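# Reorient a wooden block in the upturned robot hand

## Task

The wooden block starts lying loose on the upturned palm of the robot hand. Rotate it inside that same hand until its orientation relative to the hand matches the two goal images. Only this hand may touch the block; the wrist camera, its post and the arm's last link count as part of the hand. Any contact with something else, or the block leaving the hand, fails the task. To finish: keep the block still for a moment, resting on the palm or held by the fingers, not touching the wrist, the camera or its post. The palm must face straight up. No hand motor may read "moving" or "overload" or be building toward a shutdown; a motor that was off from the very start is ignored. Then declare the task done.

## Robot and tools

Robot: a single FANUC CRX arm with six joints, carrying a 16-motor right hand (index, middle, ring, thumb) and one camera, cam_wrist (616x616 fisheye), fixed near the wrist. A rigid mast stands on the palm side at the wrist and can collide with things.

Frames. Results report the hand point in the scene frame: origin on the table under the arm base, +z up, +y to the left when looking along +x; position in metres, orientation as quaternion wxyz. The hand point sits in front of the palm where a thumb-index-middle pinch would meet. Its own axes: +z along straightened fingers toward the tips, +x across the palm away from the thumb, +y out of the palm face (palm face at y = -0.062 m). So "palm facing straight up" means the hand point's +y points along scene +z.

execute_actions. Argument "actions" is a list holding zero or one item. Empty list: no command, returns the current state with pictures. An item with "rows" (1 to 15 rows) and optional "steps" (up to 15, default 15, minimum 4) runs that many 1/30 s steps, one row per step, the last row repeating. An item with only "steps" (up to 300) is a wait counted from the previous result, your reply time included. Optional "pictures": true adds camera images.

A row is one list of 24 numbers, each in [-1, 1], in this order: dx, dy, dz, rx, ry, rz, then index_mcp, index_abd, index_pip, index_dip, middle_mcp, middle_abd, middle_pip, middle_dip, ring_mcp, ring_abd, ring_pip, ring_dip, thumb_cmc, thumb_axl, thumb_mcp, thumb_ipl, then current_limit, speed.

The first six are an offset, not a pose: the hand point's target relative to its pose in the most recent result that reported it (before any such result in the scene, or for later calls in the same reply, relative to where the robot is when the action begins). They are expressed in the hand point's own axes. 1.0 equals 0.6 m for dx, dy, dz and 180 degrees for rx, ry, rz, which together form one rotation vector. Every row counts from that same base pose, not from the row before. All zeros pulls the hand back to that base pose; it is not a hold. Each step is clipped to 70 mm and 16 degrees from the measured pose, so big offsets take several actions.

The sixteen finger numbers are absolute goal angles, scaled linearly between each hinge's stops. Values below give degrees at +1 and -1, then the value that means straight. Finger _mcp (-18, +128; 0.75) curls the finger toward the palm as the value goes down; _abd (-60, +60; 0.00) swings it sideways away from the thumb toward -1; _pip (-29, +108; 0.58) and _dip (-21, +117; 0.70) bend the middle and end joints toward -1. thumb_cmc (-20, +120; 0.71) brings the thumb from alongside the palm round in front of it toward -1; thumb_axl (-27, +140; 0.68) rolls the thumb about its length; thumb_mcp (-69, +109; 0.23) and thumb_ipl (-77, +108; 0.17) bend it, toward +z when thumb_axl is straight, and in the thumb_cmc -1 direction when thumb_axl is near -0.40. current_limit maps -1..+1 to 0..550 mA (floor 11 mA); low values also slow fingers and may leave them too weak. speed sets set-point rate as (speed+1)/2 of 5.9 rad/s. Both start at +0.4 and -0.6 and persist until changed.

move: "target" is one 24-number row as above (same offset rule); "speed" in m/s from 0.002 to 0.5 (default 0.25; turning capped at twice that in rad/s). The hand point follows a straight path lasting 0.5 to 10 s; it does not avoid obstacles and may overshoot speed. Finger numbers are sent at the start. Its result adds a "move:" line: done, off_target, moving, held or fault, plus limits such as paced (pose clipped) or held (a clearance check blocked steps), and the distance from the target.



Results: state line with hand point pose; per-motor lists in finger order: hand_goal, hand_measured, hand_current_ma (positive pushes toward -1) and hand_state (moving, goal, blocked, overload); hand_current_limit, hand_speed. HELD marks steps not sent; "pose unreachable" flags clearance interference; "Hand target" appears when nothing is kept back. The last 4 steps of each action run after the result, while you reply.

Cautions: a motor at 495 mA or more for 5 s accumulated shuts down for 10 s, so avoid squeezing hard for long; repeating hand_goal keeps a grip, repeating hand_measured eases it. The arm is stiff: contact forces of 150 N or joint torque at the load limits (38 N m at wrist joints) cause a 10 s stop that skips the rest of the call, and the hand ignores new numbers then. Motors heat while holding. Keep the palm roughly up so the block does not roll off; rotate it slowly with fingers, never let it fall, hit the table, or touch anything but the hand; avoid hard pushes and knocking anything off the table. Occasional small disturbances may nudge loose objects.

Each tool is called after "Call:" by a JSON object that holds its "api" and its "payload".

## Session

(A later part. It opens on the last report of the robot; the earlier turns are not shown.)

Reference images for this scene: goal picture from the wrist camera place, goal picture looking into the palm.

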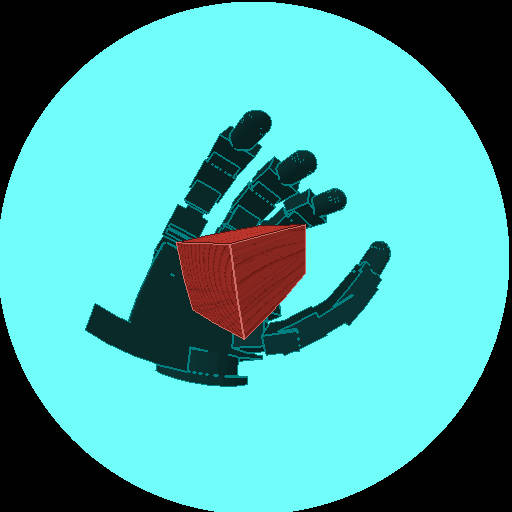

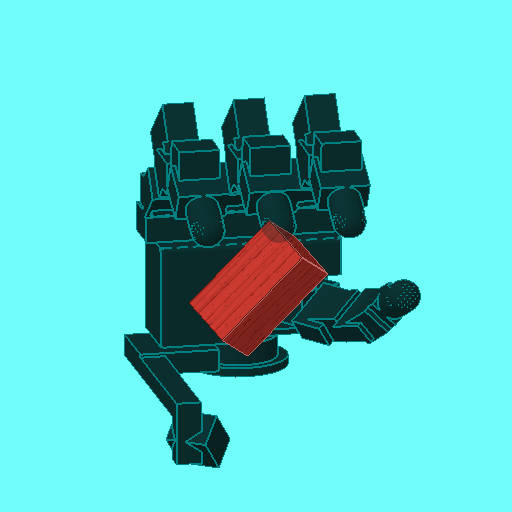

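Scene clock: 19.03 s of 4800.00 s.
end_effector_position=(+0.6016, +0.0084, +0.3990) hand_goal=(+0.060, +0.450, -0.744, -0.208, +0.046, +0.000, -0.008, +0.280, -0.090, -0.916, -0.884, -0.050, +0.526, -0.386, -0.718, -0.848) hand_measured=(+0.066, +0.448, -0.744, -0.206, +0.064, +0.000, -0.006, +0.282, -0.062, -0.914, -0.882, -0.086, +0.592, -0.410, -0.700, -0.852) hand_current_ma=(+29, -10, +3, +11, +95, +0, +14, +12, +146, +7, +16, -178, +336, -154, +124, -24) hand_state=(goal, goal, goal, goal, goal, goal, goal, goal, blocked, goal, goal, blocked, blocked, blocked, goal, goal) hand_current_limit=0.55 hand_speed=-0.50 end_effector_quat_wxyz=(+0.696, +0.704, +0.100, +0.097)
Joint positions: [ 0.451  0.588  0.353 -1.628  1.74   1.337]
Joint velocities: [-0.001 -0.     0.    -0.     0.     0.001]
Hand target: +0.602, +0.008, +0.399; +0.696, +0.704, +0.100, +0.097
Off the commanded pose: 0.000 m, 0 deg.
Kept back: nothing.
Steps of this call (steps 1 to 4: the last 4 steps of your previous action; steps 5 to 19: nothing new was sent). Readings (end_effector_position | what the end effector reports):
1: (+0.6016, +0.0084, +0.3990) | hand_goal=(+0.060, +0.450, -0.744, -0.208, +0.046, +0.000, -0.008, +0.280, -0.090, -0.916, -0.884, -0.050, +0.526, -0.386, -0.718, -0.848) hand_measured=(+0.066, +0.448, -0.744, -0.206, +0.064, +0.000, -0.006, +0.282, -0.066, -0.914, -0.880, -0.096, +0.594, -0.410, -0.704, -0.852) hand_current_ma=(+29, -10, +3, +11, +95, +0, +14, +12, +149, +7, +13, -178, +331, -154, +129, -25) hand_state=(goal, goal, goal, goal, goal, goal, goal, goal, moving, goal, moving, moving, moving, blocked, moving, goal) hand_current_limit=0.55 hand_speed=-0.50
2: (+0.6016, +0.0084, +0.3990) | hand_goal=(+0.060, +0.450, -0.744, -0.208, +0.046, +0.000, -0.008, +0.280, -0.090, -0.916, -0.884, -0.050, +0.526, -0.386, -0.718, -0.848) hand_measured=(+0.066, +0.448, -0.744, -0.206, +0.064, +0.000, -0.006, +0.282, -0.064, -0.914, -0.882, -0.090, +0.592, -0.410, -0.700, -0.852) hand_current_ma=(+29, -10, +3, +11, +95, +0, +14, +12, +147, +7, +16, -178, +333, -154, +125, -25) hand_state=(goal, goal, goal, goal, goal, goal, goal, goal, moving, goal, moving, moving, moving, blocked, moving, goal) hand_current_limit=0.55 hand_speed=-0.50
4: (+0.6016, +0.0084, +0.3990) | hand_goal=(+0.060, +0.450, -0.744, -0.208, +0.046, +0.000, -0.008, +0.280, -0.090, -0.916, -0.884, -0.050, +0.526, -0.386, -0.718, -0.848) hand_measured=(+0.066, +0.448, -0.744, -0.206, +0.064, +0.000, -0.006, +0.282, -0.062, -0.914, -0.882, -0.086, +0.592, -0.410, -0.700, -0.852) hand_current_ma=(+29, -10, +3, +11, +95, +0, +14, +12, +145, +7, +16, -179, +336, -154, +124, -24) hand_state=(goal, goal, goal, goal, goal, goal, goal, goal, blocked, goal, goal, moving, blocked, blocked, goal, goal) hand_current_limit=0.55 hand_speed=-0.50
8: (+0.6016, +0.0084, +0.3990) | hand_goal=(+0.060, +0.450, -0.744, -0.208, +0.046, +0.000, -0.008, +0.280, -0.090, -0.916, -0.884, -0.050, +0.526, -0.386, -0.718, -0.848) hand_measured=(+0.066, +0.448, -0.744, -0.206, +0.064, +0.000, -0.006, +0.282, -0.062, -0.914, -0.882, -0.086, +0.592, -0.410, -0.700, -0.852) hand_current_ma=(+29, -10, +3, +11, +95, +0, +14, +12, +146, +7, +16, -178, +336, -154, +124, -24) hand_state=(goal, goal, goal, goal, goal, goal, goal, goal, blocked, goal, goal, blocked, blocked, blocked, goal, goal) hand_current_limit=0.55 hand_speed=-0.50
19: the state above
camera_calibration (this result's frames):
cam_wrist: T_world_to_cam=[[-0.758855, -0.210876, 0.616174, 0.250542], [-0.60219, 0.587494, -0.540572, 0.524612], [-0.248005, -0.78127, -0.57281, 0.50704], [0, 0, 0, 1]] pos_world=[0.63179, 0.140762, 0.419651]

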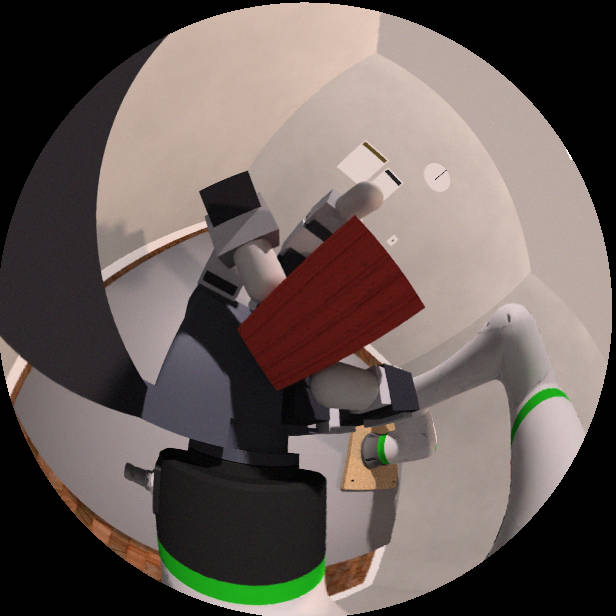

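Call:
{"api": "execute_actions", "payload": {"actions": [{"rows": [
[0,0,0,0,0,0, 0.059,0.45,-0.745,-0.209, 0.046,0,-0.008,0.28, -0.084,-0.917,-0.893,-0.028, 0.516,-0.386,-0.708,-0.849, 0.55,-0.5],
[0,0,0,0,0,0, 0.059,0.45,-0.745,-0.209, 0.046,0,-0.008,0.28, -0.077,-0.917,-0.902,-0.006, 0.507,-0.386,-0.697,-0.849, 0.55,-0.5],
[0,0,0,0,0,0, 0.059,0.45,-0.745,-0.209, 0.046,0,-0.008,0.28, -0.071,-0.917,-0.910,0.017, 0.497,-0.386,-0.685,-0.849, 0.55,-0.5],
[0,0,0,0,0,0, 0.059,0.45,-0.745,-0.209, 0.046,0,-0.008,0.28, -0.064,-0.917,-0.919,0.039, 0.488,-0.386,-0.674,-0.849, 0.55,-0.5],
[0,0,0,0,0,0, 0.059,0.45,-0.745,-0.209, 0.046,0,-0.008,0.28, -0.058,-0.917,-0.927,0.062, 0.478,-0.386,-0.663,-0.849, 0.55,-0.5],
[0,0,0,0,0,0, 0.059,0.45,-0.745,-0.209, 0.046,0,-0.008,0.28, -0.051,-0.917,-0.935,0.085, 0.468,-0.386,-0.652,-0.849, 0.55,-0.5],
[0,0,0,0,0,0, 0.059,0.45,-0.745,-0.209, 0.046,0,-0.008,0.28, -0.045,-0.917,-0.944,0.107, 0.459,-0.386,-0.641,-0.849, 0.55,-0.5],
[0,0,0,0,0,0, 0.059,0.45,-0.745,-0.209, 0.046,0,-0.008,0.28, -0.038,-0.917,-0.952,0.130, 0.449,-0.386,-0.629,-0.849, 0.55,-0.5],
[0,0,0,0,0,0, 0.059,0.45,-0.745,-0.209, 0.046,0,-0.008,0.28, -0.032,-0.917,-0.961,0.152, 0.440,-0.386,-0.618,-0.849, 0.55,-0.5],
[0,0,0,0,0,0, 0.059,0.45,-0.745,-0.209, 0.046,0,-0.008,0.28, -0.025,-0.917,-0.969,0.175, 0.430,-0.386,-0.607,-0.849, 0.55,-0.5]
], "steps": 15}]}}

Call:
{"api": "wait", "payload": {"seconds": 0.7}}

Scene clock: 21.60 s of 4800.00 s.
end_effector_position=(+0.6016, +0.0084, +0.3990) hand_goal=(+0.060, +0.450, -0.744, -0.208, +0.046, +0.000, -0.008, +0.280, -0.024, -0.916, -0.968, +0.176, +0.430, -0.386, -0.606, -0.848) hand_measured=(+0.066, +0.448, -0.744, -0.206, +0.064, +0.000, -0.006, +0.282, -0.008, -0.914, -0.950, +0.124, +0.506, -0.410, -0.604, -0.850) hand_current_ma=(+29, -10, +3, +11, +95, +0, +14, +12, +118, +7, +51, -140, +338, -156, +90, -9) hand_state=(goal, goal, goal, goal, goal, goal, goal, goal, moving, goal, moving, moving, moving, blocked, moving, goal) hand_current_limit=0.55 hand_speed=-0.50 end_effector_quat_wxyz=(+0.696, +0.704, +0.100, +0.097)
Joint positions: [ 0.451  0.588  0.353 -1.628  1.74   1.337]
Joint velocities: [ 0.001 -0.     0.    -0.     0.    -0.   ]
Steps of this call (steps 1 to 66: nothing new was sent; steps 67 to 77: the first 11 steps of this action). Readings (end_effector_position | what the end effector reports):
67: (+0.6016, +0.0084, +0.3990) | hand_goal=(+0.060, +0.450, -0.744, -0.208, +0.046, +0.000, -0.008, +0.280, -0.084, -0.916, -0.892, -0.028, +0.516, -0.386, -0.708, -0.848) hand_measured=(+0.066, +0.448, -0.744, -0.206, +0.064, +0.000, -0.006, +0.282, -0.062, -0.914, -0.882, -0.086, +0.592, -0.410, -0.700, -0.852) hand_current_ma=(+29, -10, +3, +11, +95, +0, +14, +12, +146, +7, +16, -178, +336, -154, +124, -24) hand_state=(goal, goal, goal, goal, goal, goal, goal, goal, moving, goal, moving, moving, moving, blocked, moving, goal) hand_current_limit=0.55 hand_speed=-0.50
68: (+0.6016, +0.0084, +0.3990) | hand_goal=(+0.060, +0.450, -0.744, -0.208, +0.046, +0.000, -0.008, +0.280, -0.076, -0.916, -0.902, -0.006, +0.508, -0.386, -0.696, -0.848) hand_measured=(+0.066, +0.448, -0.744, -0.206, +0.064, +0.000, -0.006, +0.282, -0.062, -0.914, -0.882, -0.082, +0.590, -0.410, -0.698, -0.852) hand_current_ma=(+29, -10, +3, +11, +95, +0, +14, +12, +135, +7, +31, -217, +356, -156, +101, -24) hand_state=(goal, goal, goal, goal, goal, goal, goal, goal, moving, goal, moving, moving, moving, blocked, moving, goal) hand_current_limit=0.55 hand_speed=-0.50
70: (+0.6016, +0.0084, +0.3990) | hand_goal=(+0.060, +0.450, -0.744, -0.208, +0.046, +0.000, -0.008, +0.280, -0.064, -0.916, -0.918, +0.040, +0.488, -0.386, -0.674, -0.848) hand_measured=(+0.066, +0.448, -0.744, -0.206, +0.064, +0.000, -0.006, +0.282, -0.050, -0.914, -0.896, -0.044, +0.576, -0.410, -0.680, -0.852) hand_current_ma=(+29, -10, +3, +11, +95, +0, +14, +12, +135, +7, +32, -199, +348, -156, +99, -21) hand_state=(goal, goal, goal, goal, goal, goal, goal, goal, moving, goal, moving, moving, moving, blocked, moving, goal) hand_current_limit=0.55 hand_speed=-0.50
74: (+0.6016, +0.0084, +0.3990) | hand_goal=(+0.060, +0.450, -0.744, -0.208, +0.046, +0.000, -0.008, +0.280, -0.038, -0.916, -0.952, +0.130, +0.450, -0.386, -0.628, -0.848) hand_measured=(+0.066, +0.448, -0.744, -0.206, +0.064, +0.000, -0.006, +0.282, -0.026, -0.914, -0.926, +0.050, +0.538, -0.410, -0.636, -0.850) hand_current_ma=(+29, -10, +3, +11, +95, +0, +14, +12, +131, +7, +50, -161, +346, -156, +97, -12) hand_state=(goal, goal, goal, goal, goal, goal, goal, goal, moving, goal, moving, moving, moving, blocked, moving, goal) hand_current_limit=0.55 hand_speed=-0.50
77: the state above

Scene clock: 22.43 s of 4800.00 s.
end_effector_position=(+0.6016, +0.0084, +0.3990) hand_goal=(+0.060, +0.450, -0.744, -0.208, +0.046, +0.000, -0.008, +0.280, -0.024, -0.916, -0.968, +0.176, +0.430, -0.386, -0.606, -0.848) hand_measured=(+0.066, +0.448, -0.744, -0.206, +0.064, +0.000, -0.006, +0.282, +0.000, -0.914, -0.960, +0.158, +0.492, -0.410, -0.590, -0.850) hand_current_ma=(+29, -10, +3, +11, +95, +0, +14, +12, +129, +7, +47, -94, +318, -156, +108, -9) hand_state=(goal, goal, goal, goal, goal, goal, goal, goal, blocked, goal, goal, goal, blocked, blocked, goal, goal) hand_current_limit=0.55 hand_speed=-0.50 end_effector_quat_wxyz=(+0.696, +0.704, +0.100, +0.097)
Joint positions: [ 0.451  0.588  0.353 -1.628  1.74   1.337]
Joint velocities: [ 0.     0.    -0.     0.     0.     0.001]
Hand target: +0.602, +0.008, +0.399; +0.696, +0.704, +0.100, +0.097
Off the commanded pose: 0.000 m, 0 deg.
Kept back: nothing.
Steps of this call (steps 1 to 4: the last 4 steps of your previous action; steps 5 to 25: nothing new was sent). Readings (end_effector_position | what the end effector reports):
1: (+0.6016, +0.0084, +0.3990) | hand_goal=(+0.060, +0.450, -0.744, -0.208, +0.046, +0.000, -0.008, +0.280, -0.024, -0.916, -0.968, +0.176, +0.430, -0.386, -0.606, -0.848) hand_measured=(+0.066, +0.448, -0.744, -0.206, +0.064, +0.000, -0.006, +0.282, -0.002, -0.914, -0.958, +0.144, +0.496, -0.410, -0.594, -0.850) hand_current_ma=(+29, -10, +3, +11, +95, +0, +14, +12, +131, +7, +40, -90, +311, -156, +113, -9) hand_state=(goal, goal, goal, goal, goal, goal, goal, goal, moving, goal, moving, moving, moving, blocked, moving, goal) hand_current_limit=0.55 hand_speed=-0.50
2: (+0.6016, +0.0084, +0.3990) | hand_goal=(+0.060, +0.450, -0.744, -0.208, +0.046, +0.000, -0.008, +0.280, -0.024, -0.916, -0.968, +0.176, +0.430, -0.386, -0.606, -0.848) hand_measured=(+0.066, +0.448, -0.744, -0.206, +0.064, +0.000, -0.006, +0.282, +0.000, -0.914, -0.960, +0.152, +0.494, -0.410, -0.590, -0.850) hand_current_ma=(+29, -10, +3, +11, +95, +0, +14, +12, +130, +7, +45, -92, +315, -156, +110, -9) hand_state=(goal, goal, goal, goal, goal, goal, goal, goal, moving, goal, moving, moving, moving, blocked, moving, goal) hand_current_limit=0.55 hand_speed=-0.50
4: (+0.6016, +0.0084, +0.3990) | hand_goal=(+0.060, +0.450, -0.744, -0.208, +0.046, +0.000, -0.008, +0.280, -0.024, -0.916, -0.968, +0.176, +0.430, -0.386, -0.606, -0.848) hand_measured=(+0.066, +0.448, -0.744, -0.206, +0.064, +0.000, -0.006, +0.282, +0.000, -0.914, -0.960, +0.156, +0.492, -0.410, -0.590, -0.850) hand_current_ma=(+29, -10, +3, +11, +95, +0, +14, +12, +129, +7, +47, -93, +319, -156, +108, -9) hand_state=(goal, goal, goal, goal, goal, goal, goal, goal, blocked, goal, goal, moving, blocked, blocked, goal, goal) hand_current_limit=0.55 hand_speed=-0.50
8: (+0.6016, +0.0084, +0.3990) | hand_goal=(+0.060, +0.450, -0.744, -0.208, +0.046, +0.000, -0.008, +0.280, -0.024, -0.916, -0.968, +0.176, +0.430, -0.386, -0.606, -0.848) hand_measured=(+0.066, +0.448, -0.744, -0.206, +0.064, +0.000, -0.006, +0.282, +0.000, -0.914, -0.960, +0.158, +0.492, -0.410, -0.590, -0.850) hand_current_ma=(+29, -10, +3, +11, +95, +0, +14, +12, +129, +7, +47, -94, +318, -156, +108, -9) hand_state=(goal, goal, goal, goal, goal, goal, goal, goal, blocked, goal, goal, goal, blocked, blocked, goal, goal) hand_current_limit=0.55 hand_speed=-0.50
25: the state above
camera_calibration (this result's frames):
cam_wrist: T_world_to_cam=[[-0.758855, -0.210876, 0.616174, 0.250542], [-0.60219, 0.587494, -0.540572, 0.524612], [-0.248004, -0.78127, -0.57281, 0.50704], [0, 0, 0, 1]] pos_world=[0.63179, 0.140762, 0.419651]

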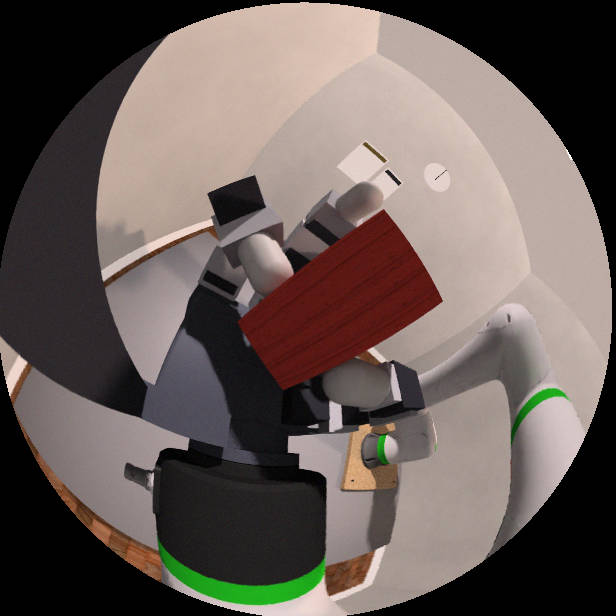

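Call:
{"api": "zoom_image", "payload": {"camera": "cam_wrist", "region": [210, 170, 460, 420]}}

Region (210, 170, 460, 420) of cam_wrist's 616x616 image, scaled by 2.016, with more detail than that image has.

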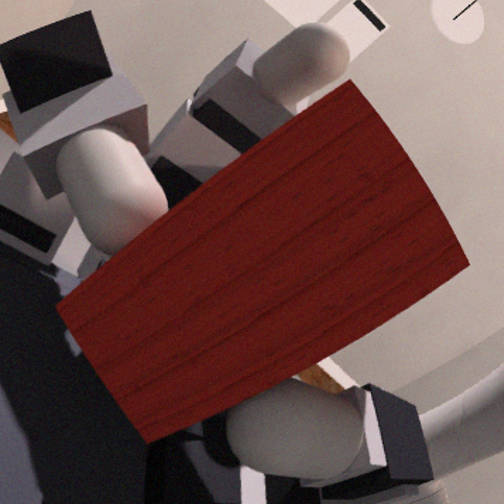

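Call:
{"api": "execute_actions", "payload": {"actions": [{"rows": [[0,0,0,0,0,0, 0.059,0.45,-0.745,-0.209, 0.411,-0.233,-0.971,-0.319, -0.025,-0.917,-0.969,0.175, 0.430,-0.386,-0.607,-0.849, 0.55,-0.2]], "steps": 15}]}}

Call:
{"api": "execute_actions", "payload": {"actions": [{"rows": [[0,0,0,0,0,0, 0.059,0.45,-0.745,-0.209, 0.411,-0.233,-0.971,-0.319, -0.025,-0.917,-0.969,0.175, 0.430,-0.386,-0.607,-0.849, 0.55,-0.2]], "steps": 10}]}}

Call:
{"api": "move", "payload": {"target": [0,0,0,0,0,0, 0.059,0.45,-0.745,-0.209, 0.089,-0.233,-0.971,-0.319, -0.025,-0.917,-0.969,0.175, 0.430,-0.386,-0.607,-0.849, 0.55,-0.75]}}

Scene clock: 25.23 s of 4800.00 s.
end_effector_position=(+0.6016, +0.0084, +0.3990) hand_goal=(+0.060, +0.450, -0.744, -0.208, +0.412, -0.232, -0.970, -0.318, -0.024, -0.916, -0.968, +0.176, +0.430, -0.386, -0.606, -0.848) hand_measured=(+0.066, +0.448, -0.744, -0.206, +0.416, -0.230, -0.388, -0.116, +0.000, -0.914, -0.960, +0.158, +0.492, -0.410, -0.590, -0.850) hand_current_ma=(+29, -10, +3, +11, +45, +13, +63, +64, +129, +7, +47, -94, +318, -156, +108, -9) hand_state=(goal, goal, goal, goal, moving, goal, moving, moving, blocked, goal, goal, goal, blocked, blocked, goal, goal) hand_current_limit=0.55 hand_speed=-0.20 end_effector_quat_wxyz=(+0.696, +0.704, +0.100, +0.097)
Joint positions: [ 0.451  0.588  0.353 -1.628  1.74   1.337]
Joint velocities: [-0. -0. -0.  0.  0.  0.]
Steps of this call (steps 1 to 73: nothing new was sent; steps 74 to 84: the first 11 steps of this action). Readings (end_effector_position | what the end effector reports):
74: (+0.6016, +0.0084, +0.3990) | hand_goal=(+0.060, +0.450, -0.744, -0.208, +0.412, -0.232, -0.970, -0.318, -0.024, -0.916, -0.968, +0.176, +0.430, -0.386, -0.606, -0.848) hand_measured=(+0.066, +0.448, -0.744, -0.206, +0.064, +0.000, -0.006, +0.282, +0.000, -0.914, -0.960, +0.158, +0.492, -0.410, -0.590, -0.850) hand_current_ma=(+29, -10, +3, +11, +95, +0, +14, +12, +129, +7, +47, -94, +318, -156, +108, -9) hand_state=(goal, goal, goal, goal, moving, moving, moving, moving, blocked, goal, goal, goal, blocked, blocked, goal, goal) hand_current_limit=0.55 hand_speed=-0.20
75: (+0.6016, +0.0084, +0.3990) | hand_goal=(+0.060, +0.450, -0.744, -0.208, +0.412, -0.232, -0.970, -0.318, -0.024, -0.916, -0.968, +0.176, +0.430, -0.386, -0.606, -0.848) hand_measured=(+0.066, +0.448, -0.744, -0.206, +0.070, -0.012, -0.018, +0.270, +0.000, -0.914, -0.960, +0.158, +0.492, -0.410, -0.590, -0.850) hand_current_ma=(+29, -10, +3, +11, -89, +125, +114, +115, +129, +7, +47, -93, +318, -156, +108, -9) hand_state=(goal, goal, goal, goal, moving, moving, moving, moving, blocked, goal, goal, goal, blocked, blocked, goal, goal) hand_current_limit=0.55 hand_speed=-0.20
77: (+0.6016, +0.0084, +0.3990) | hand_goal=(+0.060, +0.450, -0.744, -0.208, +0.412, -0.232, -0.970, -0.318, -0.024, -0.916, -0.968, +0.176, +0.430, -0.386, -0.606, -0.848) hand_measured=(+0.066, +0.448, -0.744, -0.206, +0.148, -0.102, -0.094, +0.192, +0.000, -0.914, -0.960, +0.158, +0.492, -0.410, -0.590, -0.850) hand_current_ma=(+29, -10, +3, +11, -44, +87, +89, +86, +129, +7, +47, -94, +318, -156, +108, -9) hand_state=(goal, goal, goal, goal, moving, moving, moving, moving, blocked, goal, goal, goal, blocked, blocked, goal, goal) hand_current_limit=0.55 hand_speed=-0.20
81: (+0.6016, +0.0084, +0.3990) | hand_goal=(+0.060, +0.450, -0.744, -0.208, +0.412, -0.232, -0.970, -0.318, -0.024, -0.916, -0.968, +0.176, +0.430, -0.386, -0.606, -0.848) hand_measured=(+0.066, +0.448, -0.744, -0.206, +0.336, -0.226, -0.262, +0.016, +0.000, -0.914, -0.960, +0.158, +0.492, -0.410, -0.590, -0.850) hand_current_ma=(+29, -10, +3, +11, -38, +9, +71, +70, +129, +7, +47, -94, +318, -156, +108, -9) hand_state=(goal, goal, goal, goal, moving, moving, moving, moving, blocked, goal, goal, goal, blocked, blocked, goal, goal) hand_current_limit=0.55 hand_speed=-0.20
84: the state above

Scene clock: 25.57 s of 4800.00 s.
end_effector_position=(+0.6016, +0.0084, +0.3990) hand_goal=(+0.060, +0.450, -0.744, -0.208, +0.412, -0.232, -0.970, -0.318, -0.024, -0.916, -0.968, +0.176, +0.430, -0.386, -0.606, -0.848) hand_measured=(+0.066, +0.448, -0.744, -0.206, +0.418, -0.230, -0.816, -0.316, +0.000, -0.914, -0.960, +0.158, +0.492, -0.410, -0.590, -0.850) hand_current_ma=(+29, -10, +3, +11, +35, +13, +58, +11, +129, +7, +47, -94, +318, -156, +108, -9) hand_state=(goal, goal, goal, goal, goal, goal, moving, goal, blocked, goal, goal, goal, blocked, blocked, goal, goal) hand_current_limit=0.55 hand_speed=-0.20 end_effector_quat_wxyz=(+0.696, +0.704, +0.100, +0.097)
Joint positions: [ 0.451  0.588  0.353 -1.628  1.74   1.337]
Joint velocities: [-0.001  0.    -0.     0.    -0.     0.   ]
Off your previous action's commanded pose: 0.000 m, 0 deg at its last step (step 4 of this call).
Steps of this call (steps 1 to 4: the last 4 steps of your previous action; steps 5 to 10: the first 6 steps of this action, its rows measured from where the robot was after step 4). Readings (end_effector_position | what the end effector reports):
4: (+0.6016, +0.0084, +0.3990) | hand_goal=(+0.060, +0.450, -0.744, -0.208, +0.412, -0.232, -0.970, -0.318, -0.024, -0.916, -0.968, +0.176, +0.430, -0.386, -0.606, -0.848) hand_measured=(+0.066, +0.448, -0.744, -0.206, +0.418, -0.230, -0.558, -0.288, +0.000, -0.914, -0.960, +0.158, +0.492, -0.410, -0.590, -0.850) hand_current_ma=(+29, -10, +3, +11, +35, +13, +60, +14, +129, +7, +47, -94, +318, -156, +108, -9) hand_state=(goal, goal, goal, goal, goal, goal, moving, moving, blocked, goal, goal, goal, blocked, blocked, goal, goal) hand_current_limit=0.55 hand_speed=-0.20
5: (+0.6016, +0.0084, +0.3990) | hand_goal=(+0.060, +0.450, -0.744, -0.208, +0.412, -0.232, -0.970, -0.318, -0.024, -0.916, -0.968, +0.176, +0.430, -0.386, -0.606, -0.848) hand_measured=(+0.066, +0.448, -0.744, -0.206, +0.418, -0.230, -0.602, -0.306, +0.000, -0.914, -0.960, +0.158, +0.492, -0.410, -0.590, -0.850) hand_current_ma=(+29, -10, +3, +11, +35, +13, +61, +3, +129, +7, +47, -94, +318, -156, +108, -9) hand_state=(goal, goal, goal, goal, goal, goal, moving, moving, blocked, goal, goal, goal, blocked, blocked, goal, goal) hand_current_limit=0.55 hand_speed=-0.20
6: (+0.6016, +0.0084, +0.3990) | hand_goal=(+0.060, +0.450, -0.744, -0.208, +0.412, -0.232, -0.970, -0.318, -0.024, -0.916, -0.968, +0.176, +0.430, -0.386, -0.606, -0.848) hand_measured=(+0.066, +0.448, -0.744, -0.206, +0.418, -0.230, -0.644, -0.314, +0.000, -0.914, -0.960, +0.158, +0.492, -0.410, -0.590, -0.850) hand_current_ma=(+29, -10, +3, +11, +35, +13, +60, +8, +129, +7, +47, -94, +318, -156, +108, -9) hand_state=(goal, goal, goal, goal, goal, goal, moving, moving, blocked, goal, goal, goal, blocked, blocked, goal, goal) hand_current_limit=0.55 hand_speed=-0.20
8: (+0.6016, +0.0084, +0.3990) | hand_goal=(+0.060, +0.450, -0.744, -0.208, +0.412, -0.232, -0.970, -0.318, -0.024, -0.916, -0.968, +0.176, +0.430, -0.386, -0.606, -0.848) hand_measured=(+0.066, +0.448, -0.744, -0.206, +0.418, -0.230, -0.730, -0.316, +0.000, -0.914, -0.960, +0.158, +0.492, -0.410, -0.590, -0.850) hand_current_ma=(+29, -10, +3, +11, +35, +13, +59, +11, +129, +7, +47, -94, +318, -156, +108, -9) hand_state=(goal, goal, goal, goal, goal, goal, moving, goal, blocked, goal, goal, goal, blocked, blocked, goal, goal) hand_current_limit=0.55 hand_speed=-0.20
10: the state above

Scene clock: 26.73 s of 4800.00 s.
end_effector_position=(+0.6016, +0.0084, +0.3990) hand_goal=(+0.060, +0.450, -0.744, -0.208, +0.090, -0.232, -0.970, -0.318, -0.024, -0.916, -0.968, +0.176, +0.430, -0.386, -0.606, -0.848) hand_measured=(+0.066, +0.448, -0.744, -0.206, +0.102, -0.230, -0.970, -0.316, +0.000, -0.914, -0.960, +0.158, +0.492, -0.410, -0.590, -0.850) hand_current_ma=(+29, -10, +3, +11, +69, +13, +1, +11, +129, +7, +47, -93, +318, -156, +108, -9) hand_state=(goal, goal, goal, goal, goal, goal, goal, goal, blocked, goal, goal, goal, blocked, blocked, goal, goal) hand_current_limit=0.55 hand_speed=-0.75 end_effector_quat_wxyz=(+0.696, +0.704, +0.100, +0.097)
Joint positions: [ 0.451  0.588  0.353 -1.628  1.74   1.337]
Joint velocities: [-0.    -0.    -0.    -0.     0.     0.001]
Hand target: +0.602, +0.008, +0.399; +0.696, +0.704, +0.100, +0.097
Off your previous action's commanded pose: 0.000 m, 0 deg at its last step (step 4 of this call).
Off the commanded pose: 0.000 m, 0 deg.
Kept back: nothing.
move: done
camera_calibration (this result's frames):
cam_wrist: T_world_to_cam=[[-0.758855, -0.210876, 0.616174, 0.250542], [-0.60219, 0.587494, -0.540572, 0.524612], [-0.248005, -0.78127, -0.57281, 0.50704], [0, 0, 0, 1]] pos_world=[0.63179, 0.140762, 0.419651]

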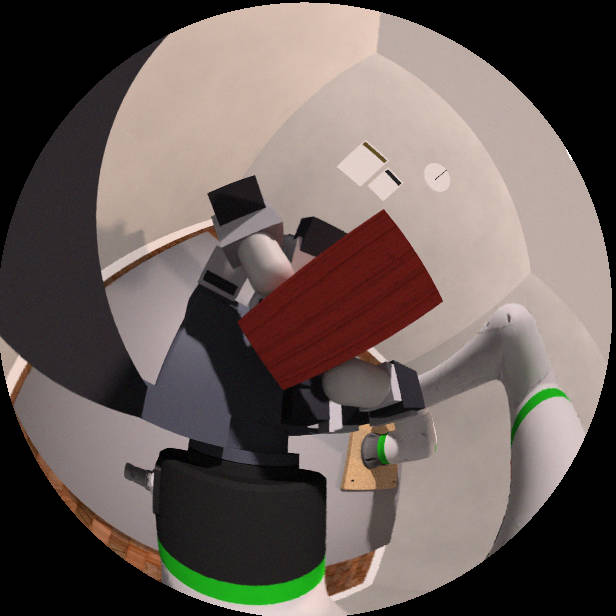

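Now push slowly with the middle.

Call:
{"api": "move", "payload": {"target": [0,0,0,0,0,0, 0.059,0.45,-0.745,-0.209, 0.001,-0.05,-0.971,-0.203, -0.025,-0.917,-0.969,0.175, 0.430,-0.386,-0.607,-0.849, 0.55,-0.93]}}

Scene clock: 30.10 s of 4800.00 s.
end_effector_position=(+0.6016, +0.0084, +0.3990) hand_goal=(+0.060, +0.450, -0.744, -0.208, +0.002, -0.050, -0.970, -0.202, -0.024, -0.916, -0.968, +0.176, +0.430, -0.386, -0.606, -0.848) hand_measured=(+0.066, +0.448, -0.744, -0.206, +0.014, -0.076, -0.990, -0.238, +0.000, -0.914, -0.952, +0.182, +0.486, -0.410, -0.586, -0.840) hand_current_ma=(+29, -10, +3, +11, +60, -117, -116, -191, +129, +7, +93, +29, +287, -156, +133, +56) hand_state=(goal, goal, goal, goal, goal, blocked, blocked, blocked, blocked, goal, goal, goal, blocked, blocked, blocked, goal) hand_current_limit=0.55 hand_speed=-0.93 end_effector_quat_wxyz=(+0.696, +0.704, +0.100, +0.097)
Joint positions: [ 0.451  0.588  0.353 -1.628  1.74   1.337]
Joint velocities: [ 0.001 -0.     0.    -0.     0.    -0.001]
Hand target: +0.602, +0.008, +0.399; +0.696, +0.704, +0.100, +0.097
Off the commanded pose: 0.000 m, 0 deg.
Kept back: nothing.
move: done
camera_calibration (this result's frames):
cam_wrist: T_world_to_cam=[[-0.758855, -0.210876, 0.616174, 0.250542], [-0.60219, 0.587494, -0.540572, 0.524612], [-0.248005, -0.78127, -0.57281, 0.50704], [0, 0, 0, 1]] pos_world=[0.63179, 0.140762, 0.419651]

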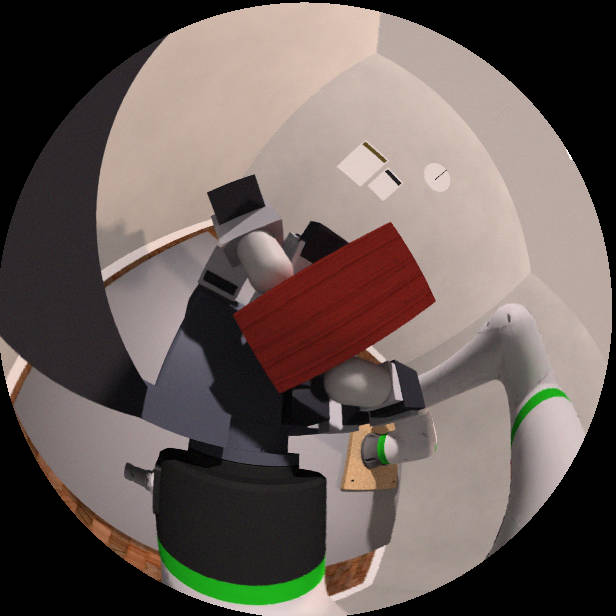

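Call:
{"api": "zoom_image", "payload": {"camera": "cam_wrist", "region": [210, 170, 460, 420]}}

Region (210, 170, 460, 420) of cam_wrist's 616x616 image, scaled by 2.016, with more detail than that image has.

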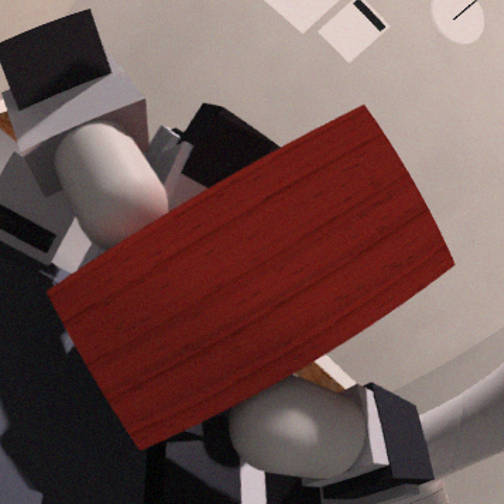

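Call:
{"api": "execute_actions", "payload": {"actions": [{"rows": [[0,0,0,0,0,0, 0.479,0.45,-0.745,-0.209, 0.55,-0.05,-0.971,-0.30, -0.025,-0.917,-0.969,0.175, 0.430,-0.386,-0.607,-0.849, 0.55,-0.4]], "steps": 14}]}}

Call:
{"api": "move", "payload": {"target": [0,0,0,0,0,0, 0.479,-0.417,-0.007,0.116, 0.55,0,0.3,0.4, -0.025,-0.917,-0.969,0.175, 0.430,-0.386,-0.607,-0.849, 0.55,-0.2]}}

Scene clock: 33.47 s of 4800.00 s.
end_effector_position=(+0.6016, +0.0084, +0.3990) hand_goal=(+0.480, +0.450, -0.744, -0.208, +0.550, -0.050, -0.970, -0.300, -0.024, -0.916, -0.968, +0.176, +0.430, -0.386, -0.606, -0.848) hand_measured=(+0.406, +0.448, -0.744, -0.206, +0.354, -0.054, -0.976, -0.298, +0.000, -0.914, -0.956, +0.174, +0.484, -0.410, -0.586, -0.844) hand_current_ma=(-35, -10, -1, +8, -47, -14, -37, +10, +129, +7, +66, -7, +281, -156, +133, +19) hand_state=(moving, goal, goal, goal, moving, goal, goal, goal, blocked, goal, goal, goal, blocked, blocked, blocked, goal) hand_current_limit=0.55 hand_speed=-0.40 end_effector_quat_wxyz=(+0.696, +0.704, +0.100, +0.097)
Joint positions: [ 0.451  0.588  0.353 -1.628  1.74   1.337]
Joint velocities: [-0.001  0.    -0.    -0.    -0.     0.001]
Steps of this call (steps 1 to 90: nothing new was sent; then 0.03 s passed at rest; steps 91 to 100: the first 10 steps of this action). Readings (end_effector_position | what the end effector reports):
91: (+0.6016, +0.0084, +0.3990) | hand_goal=(+0.480, +0.450, -0.744, -0.208, +0.550, -0.050, -0.970, -0.300, -0.024, -0.916, -0.968, +0.176, +0.430, -0.386, -0.606, -0.848) hand_measured=(+0.066, +0.448, -0.744, -0.206, +0.014, -0.076, -0.990, -0.238, +0.000, -0.914, -0.952, +0.182, +0.486, -0.410, -0.586, -0.840) hand_current_ma=(+29, -10, +3, +11, +60, -117, -116, -191, +129, +7, +94, +29, +287, -156, +133, +56) hand_state=(moving, goal, goal, goal, moving, blocked, blocked, moving, blocked, goal, goal, goal, blocked, blocked, blocked, goal) hand_current_limit=0.55 hand_speed=-0.40
92: (+0.6016, +0.0084, +0.3990) | hand_goal=(+0.480, +0.450, -0.744, -0.208, +0.550, -0.050, -0.970, -0.300, -0.024, -0.916, -0.968, +0.176, +0.430, -0.386, -0.606, -0.848) hand_measured=(+0.072, +0.448, -0.744, -0.206, +0.018, -0.076, -0.990, -0.242, +0.000, -0.914, -0.950, +0.182, +0.486, -0.410, -0.586, -0.840) hand_current_ma=(-76, -10, +1, +11, -105, -94, -116, +3, +129, +7, +101, +30, +283, -156, +133, +56) hand_state=(moving, goal, goal, goal, moving, moving, blocked, moving, blocked, goal, moving, goal, blocked, blocked, blocked, goal) hand_current_limit=0.55 hand_speed=-0.40
94: (+0.6016, +0.0084, +0.3990) | hand_goal=(+0.480, +0.450, -0.744, -0.208, +0.550, -0.050, -0.970, -0.300, -0.024, -0.916, -0.968, +0.176, +0.430, -0.386, -0.606, -0.848) hand_measured=(+0.142, +0.448, -0.744, -0.206, +0.084, -0.060, -0.982, -0.288, +0.000, -0.914, -0.954, +0.178, +0.486, -0.410, -0.586, -0.842) hand_current_ma=(-45, -10, +2, +11, -53, -15, -43, -3, +129, +7, +65, -12, +284, -156, +133, +31) hand_state=(moving, goal, goal, goal, moving, moving, moving, moving, blocked, goal, moving, moving, blocked, blocked, blocked, moving) hand_current_limit=0.55 hand_speed=-0.40
98: (+0.6016, +0.0084, +0.3990) | hand_goal=(+0.480, +0.450, -0.744, -0.208, +0.550, -0.050, -0.970, -0.300, -0.024, -0.916, -0.968, +0.176, +0.430, -0.386, -0.606, -0.848) hand_measured=(+0.318, +0.448, -0.744, -0.206, +0.262, -0.054, -0.978, -0.298, +0.000, -0.914, -0.956, +0.174, +0.484, -0.410, -0.586, -0.844) hand_current_ma=(-37, -10, +0, +9, -50, -14, -39, +10, +129, +7, +66, -7, +282, -156, +133, +22) hand_state=(moving, goal, goal, goal, moving, goal, goal, goal, blocked, goal, goal, goal, blocked, blocked, blocked, goal) hand_current_limit=0.55 hand_speed=-0.40
100: the state above

Scene clock: 35.17 s of 4800.00 s.
end_effector_position=(+0.6016, +0.0084, +0.3990) hand_goal=(+0.480, -0.416, -0.006, +0.116, +0.550, +0.000, +0.300, +0.400, -0.024, -0.916, -0.968, +0.176, +0.430, -0.386, -0.606, -0.848) hand_measured=(+0.500, -0.306, -0.002, +0.114, +0.550, -0.038, +0.292, +0.396, +0.000, -0.914, -0.956, +0.174, +0.478, -0.410, -0.586, -0.850) hand_current_ma=(+120, +426, +19, -15, -5, -171, -43, -20, +129, +8, +66, -6, +251, -156, +133, -9) hand_state=(blocked, blocked, goal, goal, goal, blocked, goal, goal, blocked, goal, goal, goal, blocked, blocked, blocked, goal) hand_current_limit=0.55 hand_speed=-0.20 end_effector_quat_wxyz=(+0.696, +0.704, +0.100, +0.097)
Joint positions: [ 0.451  0.588  0.353 -1.628  1.74   1.337]
Joint velocities: [-0.002 -0.    -0.     0.    -0.    -0.   ]
Hand target: +0.602, +0.008, +0.399; +0.696, +0.704, +0.100, +0.097
Off your previous action's commanded pose: 0.000 m, 0 deg at its last step (step 4 of this call).
Off the commanded pose: 0.000 m, 0 deg.
Kept back: nothing.
move: done
camera_calibration (this result's frames):
cam_wrist: T_world_to_cam=[[-0.758855, -0.210876, 0.616174, 0.250542], [-0.60219, 0.587494, -0.540572, 0.524612], [-0.248005, -0.78127, -0.57281, 0.50704], [0, 0, 0, 1]] pos_world=[0.63179, 0.140762, 0.419651]

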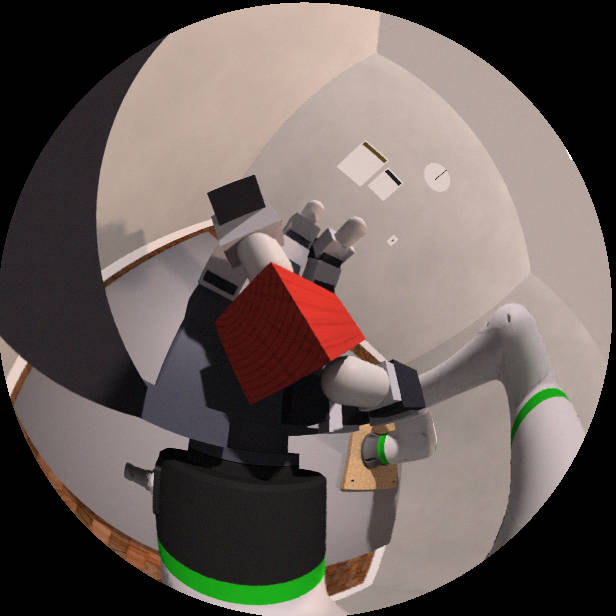

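Call:
{"api": "execute_actions", "payload": {"actions": [{"rows": [
[0,0,0,0,0,0, 0.479,0,-0.007,0.116, 0.55,0,0.3,0.4, -0.032,-0.917,-0.961,0.152, 0.440,-0.386,-0.618,-0.849, 0.55,-0.5],
[0,0,0,0,0,0, 0.479,0,-0.007,0.116, 0.55,0,0.3,0.4, -0.038,-0.917,-0.952,0.130, 0.449,-0.386,-0.629,-0.849, 0.55,-0.5],
[0,0,0,0,0,0, 0.479,0,-0.007,0.116, 0.55,0,0.3,0.4, -0.045,-0.917,-0.944,0.107, 0.459,-0.386,-0.641,-0.849, 0.55,-0.5],
[0,0,0,0,0,0, 0.479,0,-0.007,0.116, 0.55,0,0.3,0.4, -0.051,-0.917,-0.935,0.085, 0.468,-0.386,-0.652,-0.849, 0.55,-0.5],
[0,0,0,0,0,0, 0.479,0,-0.007,0.116, 0.55,0,0.3,0.4, -0.058,-0.917,-0.927,0.062, 0.478,-0.386,-0.663,-0.849, 0.55,-0.5],
[0,0,0,0,0,0, 0.479,0,-0.007,0.116, 0.55,0,0.3,0.4, -0.064,-0.917,-0.919,0.039, 0.488,-0.386,-0.674,-0.849, 0.55,-0.5],
[0,0,0,0,0,0, 0.479,0,-0.007,0.116, 0.55,0,0.3,0.4, -0.071,-0.917,-0.910,0.017, 0.497,-0.386,-0.685,-0.849, 0.55,-0.5],
[0,0,0,0,0,0, 0.479,0,-0.007,0.116, 0.55,0,0.3,0.4, -0.077,-0.917,-0.902,-0.006, 0.507,-0.386,-0.697,-0.849, 0.55,-0.5],
[0,0,0,0,0,0, 0.479,0,-0.007,0.116, 0.55,0,0.3,0.4, -0.084,-0.917,-0.893,-0.028, 0.516,-0.386,-0.708,-0.849, 0.55,-0.5],
[0,0,0,0,0,0, 0.479,0,-0.007,0.116, 0.55,0,0.3,0.4, -0.090,-0.917,-0.885,-0.051, 0.526,-0.386,-0.719,-0.849, 0.55,-0.5],
[0,0,0,0,0,0, 0.479,0,-0.007,0.116, 0.55,0,0.3,0.4, -0.105,-0.917,-0.874,-0.085, 0.545,-0.386,-0.737,-0.849, 0.55,-0.5],
[0,0,0,0,0,0, 0.479,0,-0.007,0.116, 0.55,0,0.3,0.4, -0.120,-0.917,-0.863,-0.119, 0.563,-0.386,-0.755,-0.849, 0.55,-0.5],
[0,0,0,0,0,0, 0.479,0,-0.007,0.116, 0.55,0,0.3,0.4, -0.134,-0.917,-0.853,-0.154, 0.582,-0.386,-0.773,-0.849, 0.55,-0.5],
[0,0,0,0,0,0, 0.479,0,-0.007,0.116, 0.55,0,0.3,0.4, -0.149,-0.917,-0.842,-0.188, 0.600,-0.386,-0.791,-0.849, 0.55,-0.5],
[0,0,0,0,0,0, 0.479,0,-0.007,0.116, 0.55,0,0.3,0.4, -0.164,-0.917,-0.831,-0.222, 0.619,-0.386,-0.809,-0.849, 0.55,-0.5]
], "steps": 15}]}}

Call:
{"api": "wait", "payload": {"seconds": 0.6}}

Scene clock: 36.17 s of 4800.00 s.
end_effector_position=(+0.6016, +0.0084, +0.3990) hand_goal=(+0.480, +0.000, -0.006, +0.116, +0.550, +0.000, +0.300, +0.400, -0.104, -0.916, -0.874, -0.084, +0.546, -0.386, -0.736, -0.848) hand_measured=(+0.500, -0.014, -0.002, +0.114, +0.560, -0.004, +0.300, +0.398, -0.022, -0.914, -0.882, -0.020, +0.540, -0.410, -0.666, -0.850) hand_current_ma=(+120, -4, +19, -15, +55, -14, +0, -12, +335, +8, +62, +35, +126, -156, +272, -13) hand_state=(blocked, moving, goal, goal, goal, goal, goal, goal, moving, goal, moving, moving, moving, blocked, moving, goal) hand_current_limit=0.55 hand_speed=-0.50 end_effector_quat_wxyz=(+0.696, +0.704, +0.100, +0.097)
Joint positions: [ 0.451  0.588  0.353 -1.628  1.74   1.337]
Joint velocities: [-0.    -0.     0.     0.     0.001  0.   ]
Steps of this call (steps 1 to 19: nothing new was sent; steps 20 to 30: the first 11 steps of this action). Readings (end_effector_position | what the end effector reports):
20: (+0.6016, +0.0084, +0.3990) | hand_goal=(+0.480, +0.000, -0.006, +0.116, +0.550, +0.000, +0.300, +0.400, -0.032, -0.916, -0.960, +0.152, +0.440, -0.386, -0.618, -0.848) hand_measured=(+0.500, -0.306, -0.002, +0.114, +0.550, -0.038, +0.292, +0.396, +0.000, -0.914, -0.956, +0.174, +0.478, -0.410, -0.586, -0.850) hand_current_ma=(+120, +426, +19, -15, -5, -171, -43, -20, +129, +8, +66, -6, +251, -156, +133, -9) hand_state=(blocked, moving, goal, goal, goal, blocked, goal, goal, moving, goal, moving, moving, moving, blocked, moving, goal) hand_current_limit=0.55 hand_speed=-0.50
21: (+0.6016, +0.0084, +0.3990) | hand_goal=(+0.480, +0.000, -0.006, +0.116, +0.550, +0.000, +0.300, +0.400, -0.038, -0.916, -0.952, +0.130, +0.450, -0.386, -0.628, -0.848) hand_measured=(+0.500, -0.306, -0.002, +0.114, +0.550, -0.038, +0.292, +0.396, +0.000, -0.914, -0.956, +0.172, +0.478, -0.410, -0.586, -0.850) hand_current_ma=(+120, +169, +19, -15, -5, -171, -43, -20, +181, +8, +37, +61, +189, -156, +198, -9) hand_state=(blocked, moving, goal, goal, goal, blocked, goal, goal, moving, goal, moving, moving, moving, blocked, moving, goal) hand_current_limit=0.55 hand_speed=-0.50
23: (+0.6016, +0.0084, +0.3990) | hand_goal=(+0.480, +0.000, -0.006, +0.116, +0.550, +0.000, +0.300, +0.400, -0.050, -0.916, -0.934, +0.086, +0.468, -0.386, -0.652, -0.848) hand_measured=(+0.500, -0.280, -0.002, +0.114, +0.554, -0.030, +0.296, +0.398, +0.000, -0.914, -0.942, +0.140, +0.480, -0.410, -0.596, -0.850) hand_current_ma=(+120, -50, +19, -15, +48, -56, -2, -12, +245, +8, +52, +56, +119, -156, +248, -9) hand_state=(blocked, moving, goal, goal, moving, moving, moving, goal, moving, goal, moving, moving, moving, blocked, moving, goal) hand_current_limit=0.55 hand_speed=-0.50
27: (+0.6016, +0.0084, +0.3990) | hand_goal=(+0.480, +0.000, -0.006, +0.116, +0.550, +0.000, +0.300, +0.400, -0.076, -0.916, -0.902, -0.006, +0.508, -0.386, -0.696, -0.848) hand_measured=(+0.500, -0.126, -0.002, +0.114, +0.560, -0.004, +0.300, +0.398, -0.006, -0.914, -0.908, +0.050, +0.512, -0.410, -0.636, -0.850) hand_current_ma=(+120, -66, +19, -15, +55, -14, +0, -12, +319, +8, +58, +43, +119, -156, +249, -12) hand_state=(blocked, moving, goal, goal, goal, moving, goal, goal, moving, goal, moving, moving, moving, blocked, moving, goal) hand_current_limit=0.55 hand_speed=-0.50
30: the state above

Scene clock: 36.90 s of 4800.00 s.
end_effector_position=(+0.6016, +0.0084, +0.3990) hand_goal=(+0.480, +0.000, -0.006, +0.116, +0.550, +0.000, +0.300, +0.400, -0.164, -0.916, -0.830, -0.222, +0.620, -0.386, -0.808, -0.848) hand_measured=(+0.500, -0.002, -0.002, +0.114, +0.560, -0.004, +0.300, +0.398, -0.096, -0.914, -0.816, -0.226, +0.648, -0.410, -0.762, -0.852) hand_current_ma=(+120, -14, +19, -15, +55, -14, +0, -12, +365, +9, +72, -20, +146, -156, +296, -24) hand_state=(blocked, goal, goal, goal, goal, goal, goal, goal, blocked, goal, goal, goal, blocked, blocked, blocked, goal) hand_current_limit=0.55 hand_speed=-0.50 end_effector_quat_wxyz=(+0.696, +0.704, +0.100, +0.097)
Joint positions: [ 0.451  0.588  0.353 -1.628  1.74   1.337]
Joint velocities: [-0.001 -0.     0.     0.     0.     0.002]
Hand target: +0.602, +0.008, +0.399; +0.696, +0.704, +0.100, +0.097
Off the commanded pose: 0.000 m, 0 deg.
Kept back: nothing.
Steps of this call (steps 1 to 4: the last 4 steps of your previous action; steps 5 to 22: nothing new was sent). Readings (end_effector_position | what the end effector reports):
1: (+0.6016, +0.0084, +0.3990) | hand_goal=(+0.480, +0.000, -0.006, +0.116, +0.550, +0.000, +0.300, +0.400, -0.120, -0.916, -0.862, -0.118, +0.564, -0.386, -0.754, -0.848) hand_measured=(+0.500, -0.006, -0.002, +0.114, +0.560, -0.004, +0.300, +0.398, -0.030, -0.914, -0.872, -0.044, +0.552, -0.410, -0.678, -0.850) hand_current_ma=(+120, -11, +19, -15, +55, -14, +0, -12, +355, +8, +61, +54, +108, -156, +291, -14) hand_state=(blocked, moving, goal, goal, goal, goal, goal, goal, moving, goal, moving, moving, moving, blocked, moving, goal) hand_current_limit=0.55 hand_speed=-0.50
2: (+0.6016, +0.0084, +0.3990) | hand_goal=(+0.480, +0.000, -0.006, +0.116, +0.550, +0.000, +0.300, +0.400, -0.134, -0.916, -0.852, -0.154, +0.582, -0.386, -0.772, -0.848) hand_measured=(+0.500, -0.004, -0.002, +0.114, +0.560, -0.004, +0.300, +0.398, -0.038, -0.914, -0.862, -0.076, +0.568, -0.410, -0.692, -0.850) hand_current_ma=(+120, -13, +19, -15, +55, -14, +0, -12, +340, +8, +58, +48, +114, -156, +277, -18) hand_state=(blocked, moving, goal, goal, goal, goal, goal, goal, moving, goal, moving, moving, moving, blocked, moving, goal) hand_current_limit=0.55 hand_speed=-0.50
4: (+0.6016, +0.0084, +0.3990) | hand_goal=(+0.480, +0.000, -0.006, +0.116, +0.550, +0.000, +0.300, +0.400, -0.164, -0.916, -0.830, -0.222, +0.620, -0.386, -0.808, -0.848) hand_measured=(+0.500, -0.004, -0.002, +0.114, +0.560, -0.004, +0.300, +0.398, -0.060, -0.914, -0.842, -0.144, +0.604, -0.410, -0.722, -0.850) hand_current_ma=(+120, -14, +19, -15, +55, -14, +0, -12, +328, +8, +52, +37, +107, -156, +272, -21) hand_state=(blocked, goal, goal, goal, goal, goal, goal, goal, moving, goal, moving, moving, moving, blocked, moving, goal) hand_current_limit=0.55 hand_speed=-0.50
8: (+0.6016, +0.0084, +0.3990) | hand_goal=(+0.480, +0.000, -0.006, +0.116, +0.550, +0.000, +0.300, +0.400, -0.164, -0.916, -0.830, -0.222, +0.620, -0.386, -0.808, -0.848) hand_measured=(+0.500, -0.002, -0.002, +0.114, +0.560, -0.004, +0.300, +0.398, -0.096, -0.914, -0.818, -0.224, +0.648, -0.410, -0.762, -0.852) hand_current_ma=(+120, -14, +19, -15, +55, -14, +0, -12, +368, +9, +75, -22, +150, -156, +297, -24) hand_state=(blocked, goal, goal, goal, goal, goal, goal, goal, moving, goal, moving, moving, moving, blocked, moving, goal) hand_current_limit=0.55 hand_speed=-0.50
22: the state above
camera_calibration (this result's frames):
cam_wrist: T_world_to_cam=[[-0.758855, -0.210876, 0.616174, 0.250542], [-0.60219, 0.587494, -0.540572, 0.524612], [-0.248004, -0.78127, -0.57281, 0.50704], [0, 0, 0, 1]] pos_world=[0.63179, 0.140762, 0.419651]

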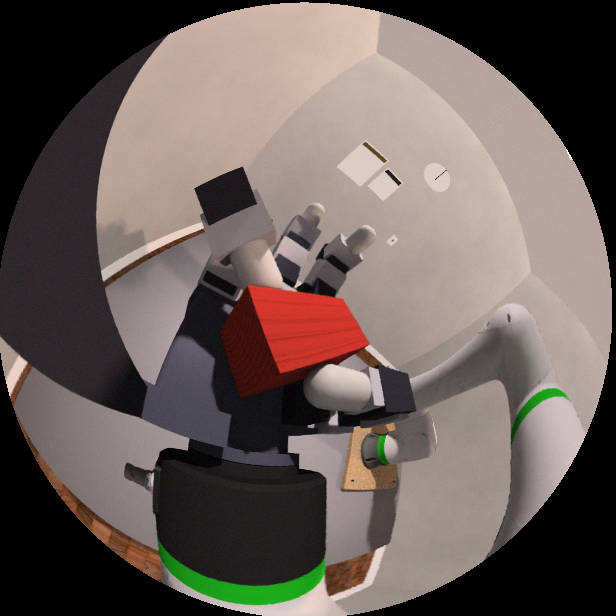

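Call:
{"api": "move", "payload": {"target": [0,0,0,0,0,0, 0.479,0,-0.007,0.116, 0.55,0,0.3,0.4, -0.19,-0.917,-0.60,-0.62, 0.85,-0.56,-0.855,-0.87, 0.55,-0.8]}}

Call:
{"api": "zoom_image", "payload": {"camera": "cam_wrist", "region": [180, 200, 430, 450]}}

Scene clock: 38.20 s of 4800.00 s.
end_effector_position=(+0.6016, +0.0084, +0.3990) hand_goal=(+0.480, +0.000, -0.006, +0.116, +0.550, +0.000, +0.300, +0.400, -0.190, -0.916, -0.600, -0.620, +0.850, -0.560, -0.854, -0.870) hand_measured=(+0.500, -0.002, -0.002, +0.114, +0.560, -0.004, +0.300, +0.398, -0.184, -0.918, -0.606, -0.618, +0.850, -0.558, -0.854, -0.870) hand_current_ma=(+120, -14, +19, -15, +55, -14, +0, -12, +35, -10, -28, +13, +1, +9, +4, +4) hand_state=(blocked, goal, goal, goal, goal, goal, goal, goal, goal, goal, goal, goal, goal, goal, goal, goal) hand_current_limit=0.55 hand_speed=-0.80 end_effector_quat_wxyz=(+0.696, +0.704, +0.100, +0.097)
Joint positions: [ 0.451  0.588  0.353 -1.628  1.74   1.337]
Joint velocities: [ 0.  0.  0.  0.  0. -0.]
Hand target: +0.602, +0.008, +0.399; +0.696, +0.704, +0.100, +0.097
Off the commanded pose: 0.000 m, 0 deg.
Kept back: nothing.
move: done
camera_calibration (this result's frames):
cam_wrist: T_world_to_cam=[[-0.758855, -0.210876, 0.616174, 0.250542], [-0.60219, 0.587494, -0.540573, 0.524612], [-0.248004, -0.78127, -0.57281, 0.50704], [0, 0, 0, 1]] pos_world=[0.63179, 0.140762, 0.419651]

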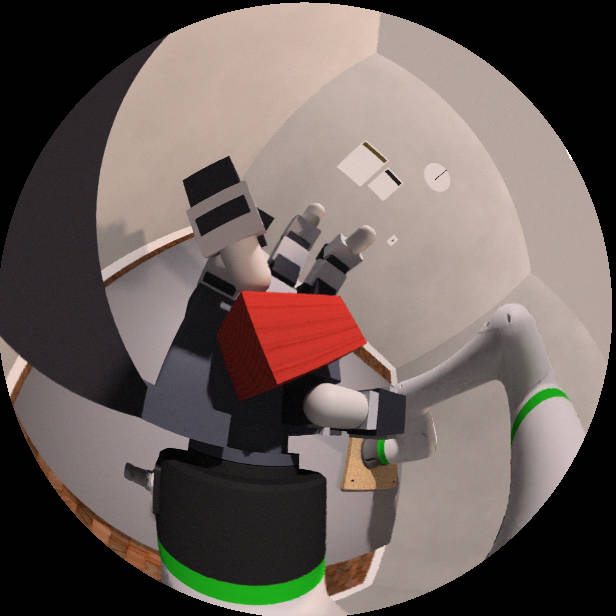

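Region (180, 200, 430, 450) of cam_wrist's 616x616 image, scaled by 2.016, with more detail than that image has.

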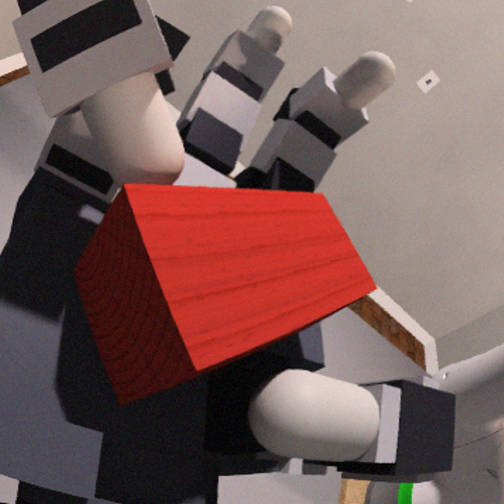

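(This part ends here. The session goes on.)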